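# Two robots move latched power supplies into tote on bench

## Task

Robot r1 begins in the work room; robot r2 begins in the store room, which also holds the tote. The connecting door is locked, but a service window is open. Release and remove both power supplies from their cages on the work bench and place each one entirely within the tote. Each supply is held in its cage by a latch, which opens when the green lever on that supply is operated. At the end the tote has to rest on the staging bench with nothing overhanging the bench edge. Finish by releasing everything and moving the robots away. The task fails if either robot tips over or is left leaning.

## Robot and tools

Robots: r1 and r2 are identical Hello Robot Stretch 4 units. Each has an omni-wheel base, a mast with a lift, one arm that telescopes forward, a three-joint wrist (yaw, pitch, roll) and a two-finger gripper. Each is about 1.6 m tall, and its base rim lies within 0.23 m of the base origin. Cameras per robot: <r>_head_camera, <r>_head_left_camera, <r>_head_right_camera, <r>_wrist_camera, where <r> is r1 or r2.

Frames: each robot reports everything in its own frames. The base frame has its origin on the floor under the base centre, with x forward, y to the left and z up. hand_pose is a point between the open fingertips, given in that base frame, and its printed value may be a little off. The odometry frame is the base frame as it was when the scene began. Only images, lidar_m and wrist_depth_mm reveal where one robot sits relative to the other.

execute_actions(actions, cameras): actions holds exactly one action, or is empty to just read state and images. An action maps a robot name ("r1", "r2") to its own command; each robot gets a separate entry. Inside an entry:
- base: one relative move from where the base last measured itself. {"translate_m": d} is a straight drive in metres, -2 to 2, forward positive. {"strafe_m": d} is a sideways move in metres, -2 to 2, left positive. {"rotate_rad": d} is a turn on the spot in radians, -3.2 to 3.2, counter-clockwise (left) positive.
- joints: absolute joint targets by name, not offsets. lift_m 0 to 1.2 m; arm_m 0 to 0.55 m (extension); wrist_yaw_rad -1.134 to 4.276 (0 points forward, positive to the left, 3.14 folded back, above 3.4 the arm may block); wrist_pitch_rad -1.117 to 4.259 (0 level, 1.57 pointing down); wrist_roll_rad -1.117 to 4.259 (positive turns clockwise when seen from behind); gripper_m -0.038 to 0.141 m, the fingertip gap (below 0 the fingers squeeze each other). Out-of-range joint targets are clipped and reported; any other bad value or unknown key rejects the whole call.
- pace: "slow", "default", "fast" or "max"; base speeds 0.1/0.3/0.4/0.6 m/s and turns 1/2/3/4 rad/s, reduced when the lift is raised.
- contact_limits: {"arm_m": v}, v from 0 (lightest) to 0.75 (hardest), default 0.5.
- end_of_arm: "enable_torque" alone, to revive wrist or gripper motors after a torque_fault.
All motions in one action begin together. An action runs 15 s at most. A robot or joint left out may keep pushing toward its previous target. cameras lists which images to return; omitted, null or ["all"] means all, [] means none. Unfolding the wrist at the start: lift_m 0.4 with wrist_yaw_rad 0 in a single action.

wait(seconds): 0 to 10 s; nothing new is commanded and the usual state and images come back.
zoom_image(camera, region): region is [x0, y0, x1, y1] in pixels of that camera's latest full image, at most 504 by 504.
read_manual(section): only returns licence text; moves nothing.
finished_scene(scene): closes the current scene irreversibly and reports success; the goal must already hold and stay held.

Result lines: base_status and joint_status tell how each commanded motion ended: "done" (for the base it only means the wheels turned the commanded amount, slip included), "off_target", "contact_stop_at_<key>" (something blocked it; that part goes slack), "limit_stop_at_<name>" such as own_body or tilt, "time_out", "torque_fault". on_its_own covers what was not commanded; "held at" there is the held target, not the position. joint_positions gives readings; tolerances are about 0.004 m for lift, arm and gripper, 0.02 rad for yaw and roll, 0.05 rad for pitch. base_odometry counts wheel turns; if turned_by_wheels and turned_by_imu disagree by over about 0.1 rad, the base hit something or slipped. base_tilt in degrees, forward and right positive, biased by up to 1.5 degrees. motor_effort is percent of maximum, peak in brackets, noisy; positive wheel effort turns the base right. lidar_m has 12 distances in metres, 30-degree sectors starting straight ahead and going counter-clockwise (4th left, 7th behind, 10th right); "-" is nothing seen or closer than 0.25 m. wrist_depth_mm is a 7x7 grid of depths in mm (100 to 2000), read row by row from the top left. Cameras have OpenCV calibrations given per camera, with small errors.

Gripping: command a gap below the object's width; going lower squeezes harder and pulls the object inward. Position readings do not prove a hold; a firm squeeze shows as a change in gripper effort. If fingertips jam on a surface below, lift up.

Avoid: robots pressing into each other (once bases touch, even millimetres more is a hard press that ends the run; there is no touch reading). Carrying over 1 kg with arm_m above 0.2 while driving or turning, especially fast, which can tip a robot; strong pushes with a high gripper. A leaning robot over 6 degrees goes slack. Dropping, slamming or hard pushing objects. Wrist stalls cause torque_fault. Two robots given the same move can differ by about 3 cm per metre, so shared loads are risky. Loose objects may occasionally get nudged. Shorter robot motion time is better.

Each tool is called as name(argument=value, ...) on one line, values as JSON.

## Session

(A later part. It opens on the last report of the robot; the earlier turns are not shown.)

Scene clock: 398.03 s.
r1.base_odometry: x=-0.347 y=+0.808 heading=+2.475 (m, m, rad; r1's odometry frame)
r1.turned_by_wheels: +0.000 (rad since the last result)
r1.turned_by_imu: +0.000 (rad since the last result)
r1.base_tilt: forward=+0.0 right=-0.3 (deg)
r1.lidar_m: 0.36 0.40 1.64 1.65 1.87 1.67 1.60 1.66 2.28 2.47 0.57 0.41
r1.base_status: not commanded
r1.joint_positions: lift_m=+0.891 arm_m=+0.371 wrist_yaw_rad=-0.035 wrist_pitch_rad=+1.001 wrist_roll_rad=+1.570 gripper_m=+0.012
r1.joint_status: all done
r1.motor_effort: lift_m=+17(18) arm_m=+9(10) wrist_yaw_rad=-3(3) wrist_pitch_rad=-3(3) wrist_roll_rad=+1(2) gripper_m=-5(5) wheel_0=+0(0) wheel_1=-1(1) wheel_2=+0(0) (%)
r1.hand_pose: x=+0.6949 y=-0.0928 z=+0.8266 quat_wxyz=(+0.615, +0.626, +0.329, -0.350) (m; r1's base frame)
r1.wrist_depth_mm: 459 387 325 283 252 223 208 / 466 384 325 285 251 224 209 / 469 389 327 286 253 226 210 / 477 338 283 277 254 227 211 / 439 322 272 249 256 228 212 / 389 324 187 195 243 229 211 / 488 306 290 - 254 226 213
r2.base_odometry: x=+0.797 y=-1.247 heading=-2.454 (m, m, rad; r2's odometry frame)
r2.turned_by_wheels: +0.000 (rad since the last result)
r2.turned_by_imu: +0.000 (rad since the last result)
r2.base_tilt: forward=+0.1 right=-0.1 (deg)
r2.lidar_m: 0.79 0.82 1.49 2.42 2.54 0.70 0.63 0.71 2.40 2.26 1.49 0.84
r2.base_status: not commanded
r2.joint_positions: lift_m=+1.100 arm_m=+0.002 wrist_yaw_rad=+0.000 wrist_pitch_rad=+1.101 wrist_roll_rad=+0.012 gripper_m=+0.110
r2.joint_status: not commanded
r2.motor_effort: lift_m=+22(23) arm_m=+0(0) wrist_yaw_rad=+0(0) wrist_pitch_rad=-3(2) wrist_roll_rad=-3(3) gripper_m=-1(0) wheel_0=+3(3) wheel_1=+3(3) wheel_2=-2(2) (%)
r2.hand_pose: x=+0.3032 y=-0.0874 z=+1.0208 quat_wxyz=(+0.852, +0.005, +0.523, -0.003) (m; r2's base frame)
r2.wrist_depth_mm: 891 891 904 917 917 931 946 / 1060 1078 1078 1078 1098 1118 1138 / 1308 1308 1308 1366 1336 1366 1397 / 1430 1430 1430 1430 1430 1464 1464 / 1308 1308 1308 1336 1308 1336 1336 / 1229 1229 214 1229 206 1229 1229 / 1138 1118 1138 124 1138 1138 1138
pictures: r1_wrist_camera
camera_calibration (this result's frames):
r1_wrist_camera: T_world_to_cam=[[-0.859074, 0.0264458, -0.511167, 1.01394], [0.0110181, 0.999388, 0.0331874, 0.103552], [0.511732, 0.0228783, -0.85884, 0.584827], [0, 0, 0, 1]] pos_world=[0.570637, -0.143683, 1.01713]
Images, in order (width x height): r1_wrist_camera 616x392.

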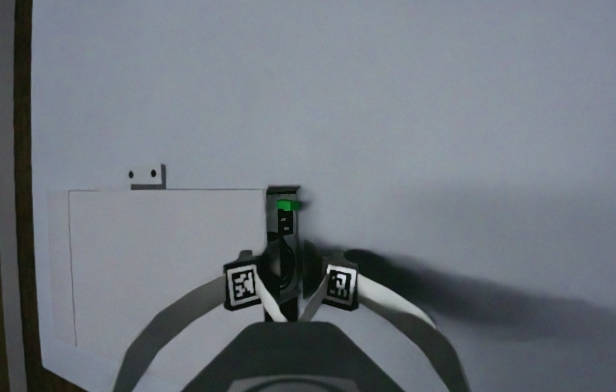

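execute_actions(actions=[{"r1":{"joints":{"arm_m":0.3785,"lift_m":0.8825},"pace":"slow"}}], cameras=[])

execute_actions(actions=[{"r1":{"joints":{"arm_m":0.3825,"lift_m":0.8755},"pace":"slow"}}], cameras=[])

execute_actions(actions=[{"r1":{"joints":{"arm_m":0.3855,"lift_m":0.871,"gripper_m":-0.012},"pace":"slow"}}], cameras=[])

execute_actions(actions=[{"r1":{"joints":{"arm_m":0.388,"lift_m":0.864,"gripper_m":-0.038},"pace":"slow"}}], cameras=[])

execute_actions(actions=[{"r1":{"joints":{"arm_m":0.3735,"lift_m":0.857},"pace":"slow"}}], cameras=[])

execute_actions(actions=[{"r1":{"joints":{"arm_m":0.366,"lift_m":0.854},"pace":"slow"}}], cameras=[])

execute_actions(actions=[{"r1":{"joints":{"arm_m":0.361},"pace":"slow"}}], cameras=["r1_wrist_camera"])

zoom_image(camera="r1_wrist_camera", region=[200, 170, 400, 330])

Scene clock: 399.20 s.
r1.base_odometry: x=-0.347 y=+0.808 heading=+2.475 (m, m, rad; r1's odometry frame)
r1.turned_by_wheels: +0.000 (rad since the last result)
r1.turned_by_imu: +0.000 (rad since the last result)
r1.base_tilt: forward=+0.0 right=-0.4 (deg)
r1.lidar_m: 0.37 0.41 1.68 1.62 1.88 1.67 1.58 1.69 2.25 2.46 0.56 0.40
r1.base_status: not commanded
r1.joint_positions: lift_m=+0.883 arm_m=+0.377 wrist_yaw_rad=-0.035 wrist_pitch_rad=+1.001 wrist_roll_rad=+1.570 gripper_m=+0.012
r1.joint_status: all done
r1.motor_effort: lift_m=+17(18) arm_m=+9(12) wrist_yaw_rad=-2(2) wrist_pitch_rad=-4(4) wrist_roll_rad=+0(1) gripper_m=-5(3) wheel_0=+0(0) wheel_1=-1(1) wheel_2=+0(0) (%)
r1.hand_pose: x=+0.7003 y=-0.0928 z=+0.8181 quat_wxyz=(+0.615, +0.626, +0.329, -0.350) (m; r1's base frame)
r1.wrist_depth_mm: 445 370 315 273 242 216 200 / 445 373 315 274 244 217 202 / 459 373 319 276 245 219 203 / 433 324 272 272 246 220 203 / 377 309 260 239 247 220 204 / 375 314 188 195 235 222 205 / 469 296 274 - 246 218 205
r2.base_odometry: x=+0.797 y=-1.247 heading=-2.454 (m, m, rad; r2's odometry frame)
r2.turned_by_wheels: +0.000 (rad since the last result)
r2.turned_by_imu: +0.000 (rad since the last result)
r2.base_tilt: forward=+0.1 right=-0.2 (deg)
r2.lidar_m: 0.79 0.83 1.49 2.44 2.55 0.70 0.66 0.68 2.38 2.28 1.47 0.85
r2.base_status: not commanded
r2.joint_positions: lift_m=+1.100 arm_m=+0.002 wrist_yaw_rad=+0.000 wrist_pitch_rad=+1.101 wrist_roll_rad=+0.012 gripper_m=+0.110
r2.joint_status: not commanded
r2.motor_effort: lift_m=+23(23) arm_m=+0(1) wrist_yaw_rad=+0(0) wrist_pitch_rad=-3(2) wrist_roll_rad=-2(3) gripper_m=-1(1) wheel_0=+3(3) wheel_1=+3(3) wheel_2=-2(2) (%)
r2.hand_pose: x=+0.3032 y=-0.0874 z=+1.0208 quat_wxyz=(+0.852, +0.005, +0.523, -0.003) (m; r2's base frame)
r2.wrist_depth_mm: 891 904 904 917 917 946 976 / 1042 1042 1078 1078 1098 1098 1118 / 1281 1308 1336 1336 1336 1366 1397 / 1397 1430 1464 1464 1430 1430 1430 / 1308 1308 1308 1308 1308 1308 1308 / 1229 1182 214 1205 204 1229 1255 / 1138 1138 1118 124 1160 1138 1160
pictures: none
No camera images: the call's "cameras" was empty. Leave "cameras" out to get every camera's image.

Scene clock: 399.90 s.
r1.base_odometry: x=-0.347 y=+0.808 heading=+2.475 (m, m, rad; r1's odometry frame)
r1.turned_by_wheels: +0.000 (rad since the last result)
r1.turned_by_imu: +0.000 (rad since the last result)
r1.base_tilt: forward=+0.0 right=-0.4 (deg)
r1.lidar_m: 0.37 0.40 1.66 1.65 1.87 1.67 1.58 1.65 2.29 2.45 0.55 0.39
r1.base_status: not commanded
r1.joint_positions: lift_m=+0.876 arm_m=+0.381 wrist_yaw_rad=-0.036 wrist_pitch_rad=+1.001 wrist_roll_rad=+1.570 gripper_m=+0.012
r1.joint_status: all done
r1.motor_effort: lift_m=+14(15) arm_m=+10(15) wrist_yaw_rad=+1(3) wrist_pitch_rad=-3(3) wrist_roll_rad=+0(2) gripper_m=-3(4) wheel_0=+0(0) wheel_1=-1(1) wheel_2=+0(0) (%)
r1.hand_pose: x=+0.7040 y=-0.0930 z=+0.8112 quat_wxyz=(+0.614, +0.626, +0.328, -0.350) (m; r1's base frame)
r1.wrist_depth_mm: 436 364 307 266 236 211 196 / 436 364 307 267 237 211 196 / 445 364 312 268 239 213 198 / 424 315 264 266 240 216 198 / 362 300 253 236 241 216 200 / 370 301 188 194 230 216 200 / 459 290 270 - 239 213 200
r2.base_odometry: x=+0.797 y=-1.247 heading=-2.454 (m, m, rad; r2's odometry frame)
r2.turned_by_wheels: +0.000 (rad since the last result)
r2.turned_by_imu: +0.000 (rad since the last result)
r2.base_tilt: forward=+0.2 right=-0.2 (deg)
r2.lidar_m: 0.80 0.82 1.49 2.43 2.55 0.70 0.65 0.70 2.39 2.27 1.49 0.84
r2.base_status: not commanded
r2.joint_positions: lift_m=+1.100 arm_m=+0.002 wrist_yaw_rad=+0.000 wrist_pitch_rad=+1.101 wrist_roll_rad=+0.012 gripper_m=+0.110
r2.joint_status: not commanded
r2.motor_effort: lift_m=+23(23) arm_m=-1(1) wrist_yaw_rad=+0(0) wrist_pitch_rad=-2(2) wrist_roll_rad=+0(3) gripper_m=-1(2) wheel_0=+3(3) wheel_1=+3(3) wheel_2=-2(2) (%)
r2.hand_pose: x=+0.3032 y=-0.0874 z=+1.0208 quat_wxyz=(+0.852, +0.005, +0.523, -0.003) (m; r2's base frame)
r2.wrist_depth_mm: 904 891 917 917 917 946 931 / 1060 1042 1078 1098 1098 1118 1118 / 1281 1281 1308 1336 1336 1336 1397 / 1430 1430 1430 1430 1430 1464 1397 / 1308 1308 1281 1308 1336 1308 1366 / 1229 1182 214 1229 205 1229 1229 / 1160 1118 1138 124 1160 1138 1138
pictures: none
No camera images: the call's "cameras" was empty. Leave "cameras" out to get every camera's image.

Scene clock: 401.07 s.
r1.base_odometry: x=-0.347 y=+0.808 heading=+2.474 (m, m, rad; r1's odometry frame)
r1.turned_by_wheels: +0.000 (rad since the last result)
r1.turned_by_imu: +0.000 (rad since the last result)
r1.base_tilt: forward=+0.0 right=-0.4 (deg)
r1.lidar_m: 0.36 0.42 1.68 1.59 1.87 1.70 1.60 1.67 2.31 2.45 0.56 0.41
r1.base_status: not commanded
r1.joint_positions: lift_m=+0.872 arm_m=+0.384 wrist_yaw_rad=-0.036 wrist_pitch_rad=+0.999 wrist_roll_rad=+1.570 gripper_m=-0.012
r1.joint_status: all done
r1.motor_effort: lift_m=+14(15) arm_m=+9(14) wrist_yaw_rad=-1(6) wrist_pitch_rad=+3(4) wrist_roll_rad=-1(0) gripper_m=-13(13) wheel_0=+0(0) wheel_1=-1(1) wheel_2=+0(0) (%)
r1.hand_pose: x=+0.7077 y=-0.0930 z=+0.8072 quat_wxyz=(+0.615, +0.626, +0.328, -0.349) (m; r1's base frame)
r1.wrist_depth_mm: 430 357 304 264 234 208 191 / 433 362 304 267 233 209 193 / 439 364 306 265 236 211 195 / 424 310 258 262 237 211 196 / 362 297 249 229 238 213 196 / 362 300 183 203 181 213 196 / 452 286 264 - 236 207 197
r2.base_odometry: x=+0.797 y=-1.247 heading=-2.454 (m, m, rad; r2's odometry frame)
r2.turned_by_wheels: +0.000 (rad since the last result)
r2.turned_by_imu: +0.000 (rad since the last result)
r2.base_tilt: forward=+0.1 right=-0.2 (deg)
r2.lidar_m: 0.80 0.85 1.44 2.42 2.53 0.71 0.66 0.71 2.37 2.28 1.48 0.85
r2.base_status: not commanded
r2.joint_positions: lift_m=+1.100 arm_m=+0.002 wrist_yaw_rad=+0.000 wrist_pitch_rad=+1.101 wrist_roll_rad=+0.012 gripper_m=+0.110
r2.joint_status: not commanded
r2.motor_effort: lift_m=+23(23) arm_m=+0(1) wrist_yaw_rad=+0(0) wrist_pitch_rad=-2(2) wrist_roll_rad=+0(1) gripper_m=-1(1) wheel_0=+3(3) wheel_1=+3(3) wheel_2=-2(2) (%)
r2.hand_pose: x=+0.3032 y=-0.0874 z=+1.0208 quat_wxyz=(+0.852, +0.005, +0.523, -0.003) (m; r2's base frame)
r2.wrist_depth_mm: 891 891 904 917 917 946 960 / 1060 1060 1078 1078 1098 1118 1118 / 1281 1308 1308 1336 1336 1366 1366 / 1430 1430 1397 1430 1430 1464 1430 / 1308 1308 1336 1336 1336 1308 1336 / 1229 1205 214 1229 206 1205 1229 / 1138 1118 1138 124 1138 1138 1138
pictures: none
No camera images: the call's "cameras" was empty. Leave "cameras" out to get every camera's image.

Scene clock: 402.20 s.
r1.base_odometry: x=-0.347 y=+0.808 heading=+2.475 (m, m, rad; r1's odometry frame)
r1.turned_by_wheels: +0.000 (rad since the last result)
r1.turned_by_imu: +0.000 (rad since the last result)
r1.base_tilt: forward=-0.1 right=-0.4 (deg)
r1.lidar_m: 0.37 0.39 1.66 1.63 1.87 1.66 1.60 1.67 2.28 2.46 0.56 0.41
r1.base_status: not commanded
r1.joint_positions: lift_m=+0.865 arm_m=+0.386 wrist_yaw_rad=-0.037 wrist_pitch_rad=+0.999 wrist_roll_rad=+1.570 gripper_m=-0.037
r1.joint_status: all done
r1.motor_effort: lift_m=+11(13) arm_m=+10(15) wrist_yaw_rad=+3(8) wrist_pitch_rad=+3(3) wrist_roll_rad=+1(2) gripper_m=-18(17) wheel_0=+1(1) wheel_1=+0(1) wheel_2=-2(2) (%)
r1.hand_pose: x=+0.7098 y=-0.0931 z=+0.8003 quat_wxyz=(+0.615, +0.627, +0.327, -0.350) (m; r1's base frame)
r1.wrist_depth_mm: 424 351 297 257 227 203 188 / 427 353 300 259 229 204 189 / 436 353 300 259 229 205 190 / 415 301 252 255 231 206 191 / 351 287 242 229 231 208 192 / 349 276 182 198 179 204 191 / 433 278 257 - 230 202 192
r2.base_odometry: x=+0.797 y=-1.247 heading=-2.454 (m, m, rad; r2's odometry frame)
r2.turned_by_wheels: +0.000 (rad since the last result)
r2.turned_by_imu: +0.000 (rad since the last result)
r2.base_tilt: forward=+0.1 right=-0.2 (deg)
r2.lidar_m: 0.80 0.83 1.45 2.41 2.54 0.68 0.66 0.69 2.36 2.26 1.49 0.82
r2.base_status: not commanded
r2.joint_positions: lift_m=+1.100 arm_m=+0.002 wrist_yaw_rad=+0.000 wrist_pitch_rad=+1.101 wrist_roll_rad=+0.012 gripper_m=+0.110
r2.joint_status: not commanded
r2.motor_effort: lift_m=+23(23) arm_m=-1(0) wrist_yaw_rad=+0(0) wrist_pitch_rad=-2(2) wrist_roll_rad=+0(0) gripper_m=-1(1) wheel_0=+3(3) wheel_1=+3(3) wheel_2=-2(2) (%)
r2.hand_pose: x=+0.3032 y=-0.0874 z=+1.0208 quat_wxyz=(+0.852, +0.005, +0.523, -0.003) (m; r2's base frame)
r2.wrist_depth_mm: 904 904 904 917 931 917 946 / 1060 1060 1060 1078 1078 1098 1118 / 1281 1308 1308 1308 1366 1397 1366 / 1397 1430 1430 1430 1397 1430 1430 / 1336 1308 1336 1308 1308 1336 1308 / 1205 1182 214 1229 205 1229 1229 / 1138 1118 1138 124 1138 1138 1138
pictures: none
No camera images: the call's "cameras" was empty. Leave "cameras" out to get every camera's image.

Scene clock: 403.23 s.
r1.base_odometry: x=-0.347 y=+0.808 heading=+2.475 (m, m, rad; r1's odometry frame)
r1.turned_by_wheels: +0.000 (rad since the last result)
r1.turned_by_imu: +0.000 (rad since the last result)
r1.base_tilt: forward=+0.0 right=-0.3 (deg)
r1.lidar_m: 0.36 0.40 1.70 1.61 1.87 1.67 1.56 1.67 2.31 2.44 0.56 0.40
r1.base_status: not commanded
r1.joint_positions: lift_m=+0.858 arm_m=+0.375 wrist_yaw_rad=-0.033 wrist_pitch_rad=+0.988 wrist_roll_rad=+1.570 gripper_m=-0.037
r1.joint_status: all done
r1.on_its_own: wrist_pitch_rad is at rest, and its effort (+33) is outside its rest range (-23 to +23)
r1.motor_effort: lift_m=+12(9) arm_m=-11(10) wrist_yaw_rad=-6(9) wrist_pitch_rad=+33(34) wrist_roll_rad=+0(1) gripper_m=-20(19) wheel_0=+0(1) wheel_1=-1(0) wheel_2=+0(2) (%)
r1.hand_pose: x=+0.7021 y=-0.0926 z=+0.7950 quat_wxyz=(+0.617, +0.628, +0.325, -0.345) (m; r1's base frame)
r1.wrist_depth_mm: 427 351 294 253 223 198 182 / 427 353 296 256 224 199 184 / 439 355 298 256 225 201 185 / 415 303 249 253 227 202 186 / 355 285 232 240 226 200 186 / 351 266 181 190 177 202 187 / 430 276 255 - 226 197 187
r2.base_odometry: x=+0.797 y=-1.247 heading=-2.454 (m, m, rad; r2's odometry frame)
r2.turned_by_wheels: +0.000 (rad since the last result)
r2.turned_by_imu: +0.000 (rad since the last result)
r2.base_tilt: forward=+0.2 right=-0.2 (deg)
r2.lidar_m: 0.79 0.84 1.48 2.44 2.54 0.69 0.66 0.71 2.37 2.28 1.46 0.83
r2.base_status: not commanded
r2.joint_positions: lift_m=+1.100 arm_m=+0.002 wrist_yaw_rad=+0.000 wrist_pitch_rad=+1.101 wrist_roll_rad=+0.012 gripper_m=+0.110
r2.joint_status: not commanded
r2.motor_effort: lift_m=+23(23) arm_m=-1(0) wrist_yaw_rad=+0(0) wrist_pitch_rad=-2(2) wrist_roll_rad=-2(1) gripper_m=+0(1) wheel_0=+3(3) wheel_1=+3(3) wheel_2=-2(2) (%)
r2.hand_pose: x=+0.3032 y=-0.0874 z=+1.0208 quat_wxyz=(+0.852, +0.005, +0.523, -0.003) (m; r2's base frame)
r2.wrist_depth_mm: 891 904 904 917 931 931 960 / 1060 1078 1078 1078 1098 1098 1118 / 1308 1281 1308 1308 1336 1366 1366 / 1464 1397 1430 1430 1430 1430 1430 / 1308 1336 1308 1308 1336 1336 1308 / 1229 1205 214 1205 205 1229 1205 / 1138 1138 1160 124 1138 1138 1160
pictures: none
No camera images: the call's "cameras" was empty. Leave "cameras" out to get every camera's image.

Scene clock: 404.07 s.
r1.base_odometry: x=-0.347 y=+0.808 heading=+2.475 (m, m, rad; r1's odometry frame)
r1.turned_by_wheels: +0.000 (rad since the last result)
r1.turned_by_imu: +0.000 (rad since the last result)
r1.base_tilt: forward=-0.1 right=-0.4 (deg)
r1.lidar_m: 0.37 0.38 1.68 1.63 1.85 1.64 1.58 1.69 2.28 2.47 0.55 0.40
r1.base_status: not commanded
r1.joint_positions: lift_m=+0.855 arm_m=+0.369 wrist_yaw_rad=-0.030 wrist_pitch_rad=+0.980 wrist_roll_rad=+1.570 gripper_m=-0.037
r1.joint_status: all done
r1.on_its_own: wrist_yaw_rad is at rest, and its effort (-18) is outside its rest range (-13 to +13); wrist_pitch_rad is at rest, and its effort (+56) is outside its rest range (-23 to +23)
r1.motor_effort: lift_m=+14(15) arm_m=-14(16) wrist_yaw_rad=-18(18) wrist_pitch_rad=+56(57) wrist_roll_rad=+2(1) gripper_m=-23(21) wheel_0=-2(2) wheel_1=-2(2) wheel_2=+3(4) (%)
r1.hand_pose: x=+0.6974 y=-0.0921 z=+0.7931 quat_wxyz=(+0.619, +0.628, +0.324, -0.342) (m; r1's base frame)
r1.wrist_depth_mm: 430 353 291 251 220 196 180 / 430 355 293 253 221 196 181 / 439 353 296 254 223 198 182 / 418 301 248 250 225 199 183 / 355 285 231 242 226 200 185 / 355 163 194 200 172 200 185 / 442 278 252 - 222 194 185
r2.base_odometry: x=+0.797 y=-1.247 heading=-2.454 (m, m, rad; r2's odometry frame)
r2.turned_by_wheels: +0.000 (rad since the last result)
r2.turned_by_imu: +0.000 (rad since the last result)
r2.base_tilt: forward=+0.1 right=-0.2 (deg)
r2.lidar_m: 0.80 0.83 1.47 2.43 2.51 0.70 0.66 0.70 2.39 2.25 1.48 0.82
r2.base_status: not commanded
r2.joint_positions: lift_m=+1.100 arm_m=+0.002 wrist_yaw_rad=+0.000 wrist_pitch_rad=+1.101 wrist_roll_rad=+0.012 gripper_m=+0.110
r2.joint_status: not commanded
r2.motor_effort: lift_m=+23(23) arm_m=-1(0) wrist_yaw_rad=+0(0) wrist_pitch_rad=-2(2) wrist_roll_rad=+0(1) gripper_m=+0(1) wheel_0=+3(3) wheel_1=+3(3) wheel_2=-2(2) (%)
r2.hand_pose: x=+0.3032 y=-0.0874 z=+1.0208 quat_wxyz=(+0.852, +0.005, +0.523, -0.003) (m; r2's base frame)
r2.wrist_depth_mm: 891 891 904 917 931 946 931 / 1060 1078 1078 1078 1098 1098 1118 / 1308 1281 1308 1308 1336 1366 1366 / 1430 1397 1430 1430 1430 1430 1430 / 1308 1308 1336 1336 1308 1308 1336 / 1205 1205 214 1229 205 1229 1205 / 1138 1118 1138 124 1138 1138 1160
pictures: none
No camera images: the call's "cameras" was empty. Leave "cameras" out to get every camera's image.

Scene clock: 404.80 s.
r1.base_odometry: x=-0.347 y=+0.808 heading=+2.475 (m, m, rad; r1's odometry frame)
r1.turned_by_wheels: +0.000 (rad since the last result)
r1.turned_by_imu: +0.000 (rad since the last result)
r1.base_tilt: forward=+0.0 right=-0.3 (deg)
r1.lidar_m: 0.37 0.38 1.70 1.66 1.86 1.67 1.59 1.66 2.29 2.47 0.56 0.40
r1.base_status: not commanded
r1.joint_positions: lift_m=+0.854 arm_m=+0.364 wrist_yaw_rad=-0.027 wrist_pitch_rad=+0.976 wrist_roll_rad=+1.570 gripper_m=-0.037
r1.joint_status: all done
r1.on_its_own: wrist_yaw_rad is at rest, and its effort (-25) is outside its rest range (-13 to +13); wrist_pitch_rad is at rest, and its effort (+70) is outside its rest range (-23 to +23)
r1.motor_effort: lift_m=+15(16) arm_m=-17(19) wrist_yaw_rad=-25(24) wrist_pitch_rad=+70(69) wrist_roll_rad=+0(1) gripper_m=-23(24) wheel_0=-3(3) wheel_1=-2(3) wheel_2=+6(6) (%)
r1.hand_pose: x=+0.6941 y=-0.0918 z=+0.7937 quat_wxyz=(+0.620, +0.629, +0.323, -0.340) (m; r1's base frame)
r1.wrist_depth_mm: 433 353 294 251 222 196 180 / 433 355 296 253 221 197 181 / 445 357 296 254 223 197 182 / 424 303 249 250 224 198 183 / 359 286 232 243 225 200 183 / 357 163 195 187 215 200 185 / 462 283 253 - 222 196 184
r2.base_odometry: x=+0.797 y=-1.247 heading=-2.454 (m, m, rad; r2's odometry frame)
r2.turned_by_wheels: +0.000 (rad since the last result)
r2.turned_by_imu: +0.000 (rad since the last result)
r2.base_tilt: forward=+0.2 right=-0.2 (deg)
r2.lidar_m: 0.78 0.82 1.46 2.44 2.53 0.69 0.63 0.71 2.38 2.27 1.49 0.84
r2.base_status: not commanded
r2.joint_positions: lift_m=+1.100 arm_m=+0.002 wrist_yaw_rad=+0.000 wrist_pitch_rad=+1.101 wrist_roll_rad=+0.012 gripper_m=+0.110
r2.joint_status: not commanded
r2.motor_effort: lift_m=+23(23) arm_m=+0(0) wrist_yaw_rad=+0(0) wrist_pitch_rad=-2(3) wrist_roll_rad=+0(1) gripper_m=-2(1) wheel_0=+3(3) wheel_1=+3(3) wheel_2=-2(2) (%)
r2.hand_pose: x=+0.3032 y=-0.0874 z=+1.0208 quat_wxyz=(+0.852, +0.005, +0.523, -0.003) (m; r2's base frame)
r2.wrist_depth_mm: 891 891 917 917 917 946 946 / 1060 1078 1060 1098 1078 1118 1118 / 1281 1308 1336 1336 1366 1397 1397 / 1430 1464 1430 1397 1430 1430 1430 / 1281 1336 1336 1308 1308 1336 1308 / 1205 1205 214 1229 205 1229 1255 / 1138 1138 1138 124 1160 1160 1138
pictures: r1_wrist_camera
camera_calibration (this result's frames):
r1_wrist_camera: T_world_to_cam=[[-0.84623, 0.0195014, -0.532461, 1.00377], [0.00251384, 0.999465, 0.0326103, 0.110003], [0.532812, 0.0262572, -0.845826, 0.532274], [0, 0, 0, 1]] pos_world=[0.565542, -0.143495, 0.981092]
Images, in order (width x height): r1_wrist_camera 616x392.

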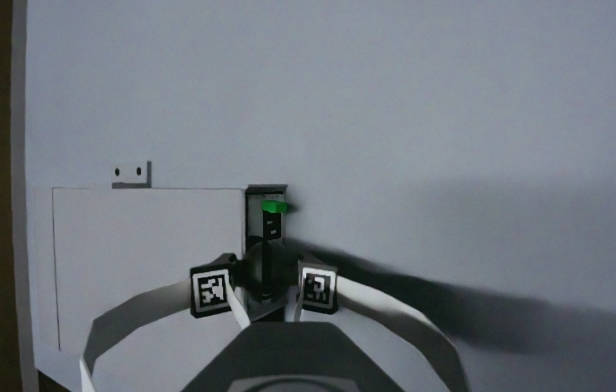

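Region (200, 170, 400, 330) of r1_wrist_camera's 616x392 image, scaled by 2.520; it fills the top 403 rows of this view, and the rest is white.

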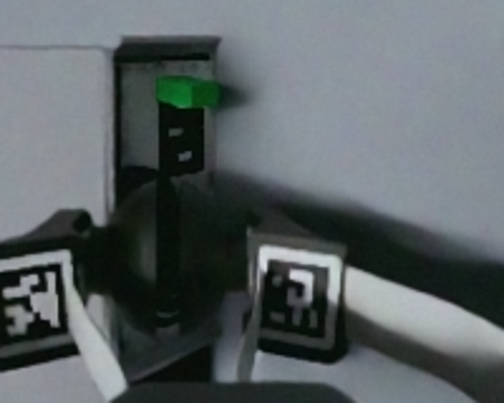

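execute_actions(actions=[{"r1":{"joints":{"arm_m":0.359,"lift_m":0.8525},"pace":"slow"}}], cameras=[])

execute_actions(actions=[{"r1":{"joints":{"arm_m":0.357},"pace":"slow"}}], cameras=["r1_wrist_camera"])

zoom_image(camera="r1_wrist_camera", region=[200, 170, 400, 330])

Scene clock: 405.53 s.
r1.base_odometry: x=-0.347 y=+0.808 heading=+2.475 (m, m, rad; r1's odometry frame)
r1.turned_by_wheels: +0.000 (rad since the last result)
r1.turned_by_imu: +0.000 (rad since the last result)
r1.base_tilt: forward=+0.0 right=-0.4 (deg)
r1.lidar_m: 0.35 0.39 1.70 1.62 1.87 1.67 1.59 1.64 2.28 2.46 0.56 0.40
r1.base_status: not commanded
r1.joint_positions: lift_m=+0.853 arm_m=+0.362 wrist_yaw_rad=-0.026 wrist_pitch_rad=+0.974 wrist_roll_rad=+1.570 gripper_m=-0.037
r1.joint_status: all done
r1.on_its_own: wrist_yaw_rad is at rest, and its effort (-28) is outside its rest range (-13 to +13); wrist_pitch_rad is at rest, and its effort (+74) is outside its rest range (-23 to +23)
r1.motor_effort: lift_m=+16(15) arm_m=-17(16) wrist_yaw_rad=-28(27) wrist_pitch_rad=+74(75) wrist_roll_rad=-3(3) gripper_m=-23(22) wheel_0=-4(4) wheel_1=-3(3) wheel_2=+7(7) (%)
r1.hand_pose: x=+0.6928 y=-0.0917 z=+0.7925 quat_wxyz=(+0.621, +0.629, +0.323, -0.339) (m; r1's base frame)
r1.wrist_depth_mm: 436 355 293 251 220 194 180 / 439 355 296 253 222 196 181 / 445 355 296 254 222 197 180 / 424 303 247 252 223 198 182 / 359 286 232 243 224 198 183 / 357 163 195 186 168 199 183 / 462 285 253 - 222 196 183
r2.base_odometry: x=+0.797 y=-1.247 heading=-2.454 (m, m, rad; r2's odometry frame)
r2.turned_by_wheels: +0.000 (rad since the last result)
r2.turned_by_imu: +0.000 (rad since the last result)
r2.base_tilt: forward=+0.1 right=-0.2 (deg)
r2.lidar_m: 0.78 0.84 1.47 2.43 2.54 0.70 0.65 0.72 2.37 2.27 1.47 0.84
r2.base_status: not commanded
r2.joint_positions: lift_m=+1.100 arm_m=+0.002 wrist_yaw_rad=+0.000 wrist_pitch_rad=+1.101 wrist_roll_rad=+0.012 gripper_m=+0.110
r2.joint_status: not commanded
r2.motor_effort: lift_m=+23(23) arm_m=+0(0) wrist_yaw_rad=+0(0) wrist_pitch_rad=-2(2) wrist_roll_rad=-2(2) gripper_m=-1(1) wheel_0=+3(3) wheel_1=+3(3) wheel_2=-2(2) (%)
r2.hand_pose: x=+0.3032 y=-0.0874 z=+1.0208 quat_wxyz=(+0.852, +0.005, +0.523, -0.003) (m; r2's base frame)
r2.wrist_depth_mm: 891 891 917 917 931 931 946 / 1060 1042 1078 1078 1078 1118 1118 / 1281 1281 1308 1336 1366 1366 1397 / 1430 1430 1397 1397 1430 1430 1397 / 1308 1336 1308 1336 1308 1308 1336 / 1229 1205 214 1205 205 1205 1229 / 1138 1118 1138 124 1160 1138 1138
pictures: none
No camera images: the call's "cameras" was empty. Leave "cameras" out to get every camera's image.

Scene clock: 406.20 s.
r1.base_odometry: x=-0.347 y=+0.808 heading=+2.474 (m, m, rad; r1's odometry frame)
r1.turned_by_wheels: +0.000 (rad since the last result)
r1.turned_by_imu: +0.000 (rad since the last result)
r1.base_tilt: forward=-0.1 right=-0.4 (deg)
r1.lidar_m: 0.35 0.42 1.69 1.65 1.87 1.71 1.58 1.67 2.31 2.48 0.54 0.40
r1.base_status: not commanded
r1.joint_positions: lift_m=+0.852 arm_m=+0.358 wrist_yaw_rad=-0.035 wrist_pitch_rad=+1.001 wrist_roll_rad=+1.570 gripper_m=-0.037
r1.joint_status: all done
r1.motor_effort: lift_m=+20(20) arm_m=-8(20) wrist_yaw_rad=-1(27) wrist_pitch_rad=-3(77) wrist_roll_rad=-1(0) gripper_m=-21(23) wheel_0=-1(3) wheel_1=-1(3) wheel_2=+0(7) (%)
r1.hand_pose: x=+0.6818 y=-0.0928 z=+0.7878 quat_wxyz=(+0.615, +0.626, +0.329, -0.350) (m; r1's base frame)
r1.wrist_depth_mm: 389 324 273 240 213 189 - / 387 325 276 240 213 190 177 / 399 329 278 242 214 192 178 / 338 276 255 243 214 191 178 / 319 260 231 232 216 193 180 / 317 256 180 198 174 194 180 / 327 254 235 - 214 189 180
r2.base_odometry: x=+0.797 y=-1.247 heading=-2.454 (m, m, rad; r2's odometry frame)
r2.turned_by_wheels: +0.000 (rad since the last result)
r2.turned_by_imu: +0.000 (rad since the last result)
r2.base_tilt: forward=+0.1 right=-0.2 (deg)
r2.lidar_m: 0.79 0.83 1.47 2.45 2.56 0.68 0.66 0.68 2.38 2.27 1.47 0.81
r2.base_status: not commanded
r2.joint_positions: lift_m=+1.100 arm_m=+0.002 wrist_yaw_rad=+0.000 wrist_pitch_rad=+1.101 wrist_roll_rad=+0.012 gripper_m=+0.110
r2.joint_status: not commanded
r2.motor_effort: lift_m=+22(23) arm_m=+0(0) wrist_yaw_rad=+0(0) wrist_pitch_rad=-2(3) wrist_roll_rad=+0(2) gripper_m=-1(0) wheel_0=+3(3) wheel_1=+3(3) wheel_2=-2(2) (%)
r2.hand_pose: x=+0.3032 y=-0.0874 z=+1.0208 quat_wxyz=(+0.852, +0.005, +0.523, -0.003) (m; r2's base frame)
r2.wrist_depth_mm: 891 917 891 917 917 931 946 / 1060 1060 1060 1078 1078 1118 1118 / 1281 1308 1308 1308 1336 1397 1366 / 1397 1430 1430 1430 1430 1464 1430 / 1308 1308 1336 1308 1308 1308 1308 / 1229 1205 214 1229 206 1205 1205 / 1138 1118 1138 124 1138 1138 1160
pictures: r1_wrist_camera
camera_calibration (this result's frames):
r1_wrist_camera: T_world_to_cam=[[-0.859202, 0.0265829, -0.510945, 0.982811], [0.0111472, 0.999385, 0.0332499, 0.104849], [0.511514, 0.0228728, -0.85897, 0.558442], [0, 0, 0, 1]] pos_world=[0.557613, -0.143684, 0.978361]
Images, in order (width x height): r1_wrist_camera 616x392.

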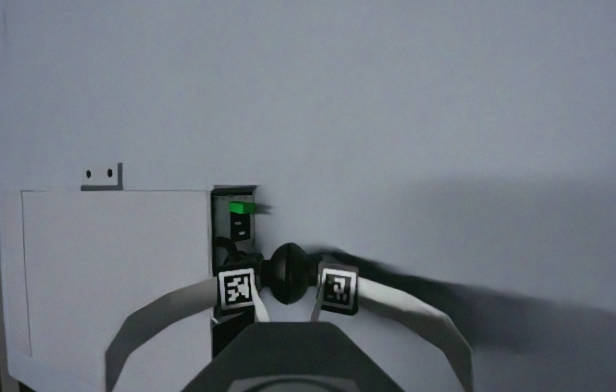

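Region (200, 170, 400, 330) of r1_wrist_camera's 616x392 image, scaled by 2.520; it fills the top 403 rows of this view, and the rest is white.

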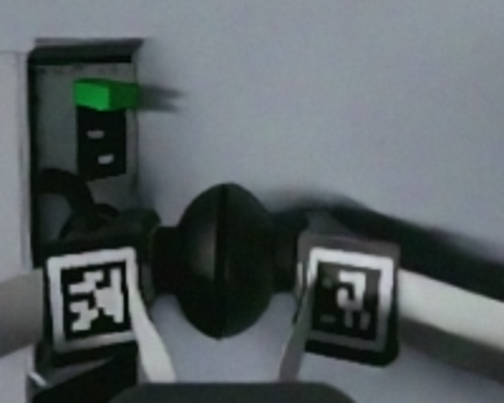

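execute_actions(actions=[{"r1":{"base":{"strafe_m":-0.003},"joints":{"arm_m":0.2,"lift_m":0.88,"gripper_m":0.056},"pace":"fast"}}], cameras=[])

execute_actions(actions=[{"r1":{"joints":{"wrist_pitch_rad":0.22,"wrist_roll_rad":0.12,"lift_m":0.80},"pace":"default"}}], cameras=[])

execute_actions(actions=[{"r1":{"joints":{"lift_m":0.688,"arm_m":0.22},"pace":"fast"}}], cameras=[])

execute_actions(actions=[{"r1":{"joints":{"arm_m":0.24}}}], cameras=["r1_wrist_camera"])

zoom_image(camera="r1_wrist_camera", region=[200, 190, 400, 330])

Scene clock: 409.23 s.
r1.base_odometry: x=-0.345 y=+0.810 heading=+2.474 (m, m, rad; r1's odometry frame)
r1.turned_by_wheels: +0.000 (rad since the last result)
r1.turned_by_imu: +0.000 (rad since the last result)
r1.base_tilt: forward=+0.0 right=-0.4 (deg)
r1.lidar_m: 0.37 0.42 1.66 1.62 1.86 1.67 1.59 1.67 2.30 2.44 0.56 0.39
r1.base_status: done
r1.joint_positions: lift_m=+0.880 arm_m=+0.202 wrist_yaw_rad=-0.035 wrist_pitch_rad=+1.001 wrist_roll_rad=+1.570 gripper_m=+0.056
r1.joint_status: all done
r1.motor_effort: lift_m=+22(23) arm_m=-9(11) wrist_yaw_rad=-2(4) wrist_pitch_rad=-5(4) wrist_roll_rad=+0(2) gripper_m=-3(20) wheel_0=+1(8) wheel_1=-1(9) wheel_2=+0(2) (%)
r1.hand_pose: x=+0.5248 y=-0.0928 z=+0.8150 quat_wxyz=(+0.615, +0.626, +0.329, -0.350) (m; r1's base frame)
r1.wrist_depth_mm: 436 366 310 270 239 214 798 / 442 370 312 273 240 215 809 / 452 368 314 274 243 216 820 / 399 355 315 276 243 217 820 / 373 349 306 276 236 219 831 / 373 338 198 268 202 223 809 / 462 353 340 - 243 218 820
r2.base_odometry: x=+0.797 y=-1.247 heading=-2.454 (m, m, rad; r2's odometry frame)
r2.turned_by_wheels: +0.000 (rad since the last result)
r2.turned_by_imu: +0.001 (rad since the last result)
r2.base_tilt: forward=+0.1 right=-0.2 (deg)
r2.lidar_m: 0.79 0.83 1.50 2.44 2.54 0.70 0.62 0.71 2.39 2.27 1.49 0.83
r2.base_status: not commanded
r2.joint_positions: lift_m=+1.100 arm_m=+0.002 wrist_yaw_rad=+0.000 wrist_pitch_rad=+1.101 wrist_roll_rad=+0.012 gripper_m=+0.110
r2.joint_status: not commanded
r2.motor_effort: lift_m=+23(23) arm_m=+0(1) wrist_yaw_rad=+0(0) wrist_pitch_rad=-2(2) wrist_roll_rad=-2(1) gripper_m=-1(1) wheel_0=+3(3) wheel_1=+3(3) wheel_2=-2(3) (%)
r2.hand_pose: x=+0.3032 y=-0.0874 z=+1.0208 quat_wxyz=(+0.852, +0.005, +0.523, -0.003) (m; r2's base frame)
r2.wrist_depth_mm: 891 904 904 917 931 931 946 / 1060 1060 1078 1098 1098 1118 1118 / 1255 1308 1336 1308 1366 1366 1366 / 1464 1397 1430 1430 1430 1430 1397 / 1308 1336 1281 1308 1308 1336 1336 / 1205 1205 214 1229 205 1205 1229 / 1138 1118 1138 124 1160 1138 1160
pictures: none
No camera images: the call's "cameras" was empty. Leave "cameras" out to get every camera's image.

Scene clock: 410.63 s.
r1.base_odometry: x=-0.345 y=+0.810 heading=+2.474 (m, m, rad; r1's odometry frame)
r1.turned_by_wheels: +0.000 (rad since the last result)
r1.turned_by_imu: +0.000 (rad since the last result)
r1.base_tilt: forward=+0.0 right=-0.3 (deg)
r1.lidar_m: 0.36 0.40 1.69 1.64 1.87 1.67 1.56 1.66 2.29 2.46 0.55 0.41
r1.base_status: not commanded
r1.joint_positions: lift_m=+0.800 arm_m=+0.202 wrist_yaw_rad=-0.035 wrist_pitch_rad=+0.223 wrist_roll_rad=+0.120 gripper_m=+0.056
r1.joint_status: all done
r1.motor_effort: lift_m=+17(20) arm_m=-9(9) wrist_yaw_rad=-1(1) wrist_pitch_rad=-9(11) wrist_roll_rad=-3(3) gripper_m=-4(2) wheel_0=+0(0) wheel_1=-1(1) wheel_2=+0(0) (%)
r1.hand_pose: x=+0.6506 y=-0.0972 z=+0.9148 quat_wxyz=(+0.992, +0.062, +0.110, -0.024) (m; r1's base frame)
r1.wrist_depth_mm: - - - - - - - / - - - - - - - / - - - - - - - / - - - - - 750 707 / - - 488 473 544 521 500 / 1863 484 197 338 201 399 384 / 1499 347 351 - 340 322 317
r2.base_odometry: x=+0.797 y=-1.247 heading=-2.454 (m, m, rad; r2's odometry frame)
r2.turned_by_wheels: +0.000 (rad since the last result)
r2.turned_by_imu: +0.000 (rad since the last result)
r2.base_tilt: forward=+0.1 right=-0.2 (deg)
r2.lidar_m: 0.80 0.86 1.47 2.43 2.53 0.70 0.66 0.71 2.37 2.28 1.48 0.84
r2.base_status: not commanded
r2.joint_positions: lift_m=+1.100 arm_m=+0.002 wrist_yaw_rad=+0.000 wrist_pitch_rad=+1.101 wrist_roll_rad=+0.012 gripper_m=+0.110
r2.joint_status: not commanded
r2.motor_effort: lift_m=+22(23) arm_m=+0(0) wrist_yaw_rad=+0(0) wrist_pitch_rad=-3(2) wrist_roll_rad=-2(2) gripper_m=-2(1) wheel_0=+3(3) wheel_1=+3(3) wheel_2=-2(2) (%)
r2.hand_pose: x=+0.3032 y=-0.0874 z=+1.0208 quat_wxyz=(+0.852, +0.005, +0.523, -0.003) (m; r2's base frame)
r2.wrist_depth_mm: 904 904 904 917 931 946 931 / 1060 1078 1078 1078 1098 1098 1138 / 1281 1281 1308 1336 1336 1336 1366 / 1397 1430 1464 1430 1397 1397 1430 / 1308 1336 1336 1336 1308 1308 1336 / 1229 1205 214 1229 205 1229 1229 / 1160 1138 1138 124 1118 1118 1138
pictures: none
No camera images: the call's "cameras" was empty. Leave "cameras" out to get every camera's image.

Scene clock: 411.87 s.
r1.base_odometry: x=-0.345 y=+0.810 heading=+2.474 (m, m, rad; r1's odometry frame)
r1.turned_by_wheels: +0.000 (rad since the last result)
r1.turned_by_imu: +0.000 (rad since the last result)
r1.base_tilt: forward=-0.1 right=-0.4 (deg)
r1.lidar_m: 0.38 0.40 1.65 1.63 1.89 1.67 1.59 1.67 2.28 2.45 0.55 0.39
r1.base_status: not commanded
r1.joint_positions: lift_m=+0.688 arm_m=+0.218 wrist_yaw_rad=-0.035 wrist_pitch_rad=+0.222 wrist_roll_rad=+0.120 gripper_m=+0.056
r1.joint_status: all done
r1.motor_effort: lift_m=+17(18) arm_m=+9(12) wrist_yaw_rad=+0(1) wrist_pitch_rad=-7(6) wrist_roll_rad=-2(2) gripper_m=-2(2) wheel_0=+1(1) wheel_1=-1(1) wheel_2=+0(0) (%)
r1.hand_pose: x=+0.6675 y=-0.0972 z=+0.8028 quat_wxyz=(+0.992, +0.062, +0.110, -0.024) (m; r1's base frame)
r1.wrist_depth_mm: - - - - - - - / - - - - - - - / - - - - - - 691 / - - 343 347 445 418 397 / - 312 277 282 301 291 281 / 262 254 198 229 202 224 216 / 208 200 206 - 192 179 181
r2.base_odometry: x=+0.797 y=-1.247 heading=-2.454 (m, m, rad; r2's odometry frame)
r2.turned_by_wheels: +0.000 (rad since the last result)
r2.turned_by_imu: +0.000 (rad since the last result)
r2.base_tilt: forward=+0.1 right=-0.2 (deg)
r2.lidar_m: 0.78 0.82 1.50 2.44 2.54 0.68 0.65 0.70 2.36 2.27 1.48 0.85
r2.base_status: not commanded
r2.joint_positions: lift_m=+1.100 arm_m=+0.002 wrist_yaw_rad=+0.000 wrist_pitch_rad=+1.101 wrist_roll_rad=+0.012 gripper_m=+0.110
r2.joint_status: not commanded
r2.motor_effort: lift_m=+23(23) arm_m=-1(1) wrist_yaw_rad=+0(0) wrist_pitch_rad=-2(2) wrist_roll_rad=-2(1) gripper_m=-1(1) wheel_0=+3(3) wheel_1=+3(3) wheel_2=-2(2) (%)
r2.hand_pose: x=+0.3032 y=-0.0874 z=+1.0208 quat_wxyz=(+0.852, +0.005, +0.523, -0.003) (m; r2's base frame)
r2.wrist_depth_mm: 891 891 904 917 917 931 946 / 1060 1060 1078 1078 1098 1098 1118 / 1255 1308 1308 1336 1366 1366 1366 / 1430 1430 1464 1430 1464 1430 1430 / 1336 1308 1308 1308 1336 1308 1336 / 1229 1205 214 1229 205 1229 1229 / 1138 1138 1160 124 1118 1118 1138
pictures: none
No camera images: the call's "cameras" was empty. Leave "cameras" out to get every camera's image.

Scene clock: 412.60 s.
r1.base_odometry: x=-0.345 y=+0.810 heading=+2.474 (m, m, rad; r1's odometry frame)
r1.turned_by_wheels: +0.000 (rad since the last result)
r1.turned_by_imu: +0.000 (rad since the last result)
r1.base_tilt: forward=+0.0 right=-0.4 (deg)
r1.lidar_m: 0.37 0.40 1.67 1.63 1.87 1.66 1.58 1.68 2.30 2.46 0.54 0.41
r1.base_status: not commanded
r1.joint_positions: lift_m=+0.688 arm_m=+0.238 wrist_yaw_rad=-0.035 wrist_pitch_rad=+0.222 wrist_roll_rad=+0.120 gripper_m=+0.056
r1.joint_status: all done
r1.motor_effort: lift_m=+17(17) arm_m=+9(12) wrist_yaw_rad=-2(1) wrist_pitch_rad=-7(7) wrist_roll_rad=+0(2) gripper_m=-3(3) wheel_0=+1(1) wheel_1=-1(1) wheel_2=+0(0) (%)
r1.hand_pose: x=+0.6875 y=-0.0972 z=+0.8028 quat_wxyz=(+0.992, +0.062, +0.110, -0.024) (m; r1's base frame)
r1.wrist_depth_mm: - - - - - - - / - - - - - - - / - - - - - - 691 / - - 342 347 445 418 397 / - 298 257 260 303 290 281 / 262 255 198 230 202 222 215 / 209 200 207 - 191 179 181
r2.base_odometry: x=+0.797 y=-1.247 heading=-2.454 (m, m, rad; r2's odometry frame)
r2.turned_by_wheels: +0.000 (rad since the last result)
r2.turned_by_imu: +0.000 (rad since the last result)
r2.base_tilt: forward=+0.1 right=-0.2 (deg)
r2.lidar_m: 0.78 0.85 1.47 2.43 2.54 0.72 0.66 0.71 2.39 2.24 1.49 0.82
r2.base_status: not commanded
r2.joint_positions: lift_m=+1.100 arm_m=+0.002 wrist_yaw_rad=+0.000 wrist_pitch_rad=+1.101 wrist_roll_rad=+0.012 gripper_m=+0.110
r2.joint_status: not commanded
r2.motor_effort: lift_m=+23(22) arm_m=-1(1) wrist_yaw_rad=+1(0) wrist_pitch_rad=-3(2) wrist_roll_rad=+1(3) gripper_m=+0(1) wheel_0=+3(3) wheel_1=+3(3) wheel_2=-2(2) (%)
r2.hand_pose: x=+0.3032 y=-0.0874 z=+1.0208 quat_wxyz=(+0.852, +0.005, +0.523, -0.003) (m; r2's base frame)
r2.wrist_depth_mm: 891 904 904 904 917 946 946 / 1060 1060 1078 1078 1098 1118 1118 / 1255 1281 1281 1336 1366 1366 1366 / 1430 1430 1430 1430 1430 1464 1430 / 1308 1308 1308 1308 1336 1336 1336 / 1229 1229 213 1229 205 1205 1229 / 1138 1118 1160 124 1138 1160 1138
pictures: r1_wrist_camera
camera_calibration (this result's frames):
r1_wrist_camera: T_world_to_cam=[[-0.0931415, -0.98986, -0.107249, 0.0459612], [-0.254249, 0.127792, -0.958659, 1.00275], [0.962643, -0.0620231, -0.263574, -0.227872], [0, 0, 0, 1]] pos_world=[0.478589, -0.0967815, 0.906164]
Images, in order (width x height): r1_wrist_camera 616x392.

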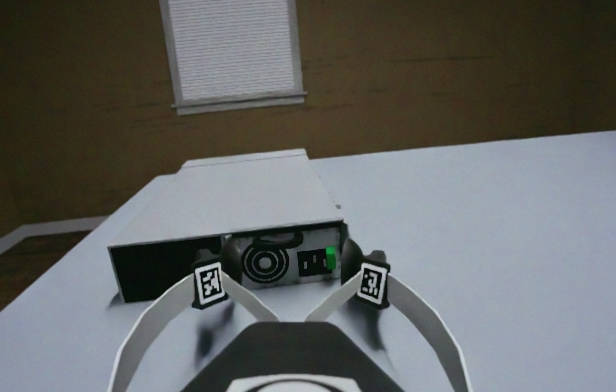

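Region (200, 190, 400, 330) of r1_wrist_camera's 616x392 image, scaled by 2.520; it fills the top 353 rows of this view, and the rest is white.

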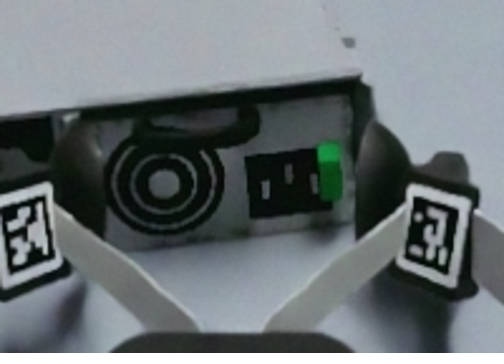

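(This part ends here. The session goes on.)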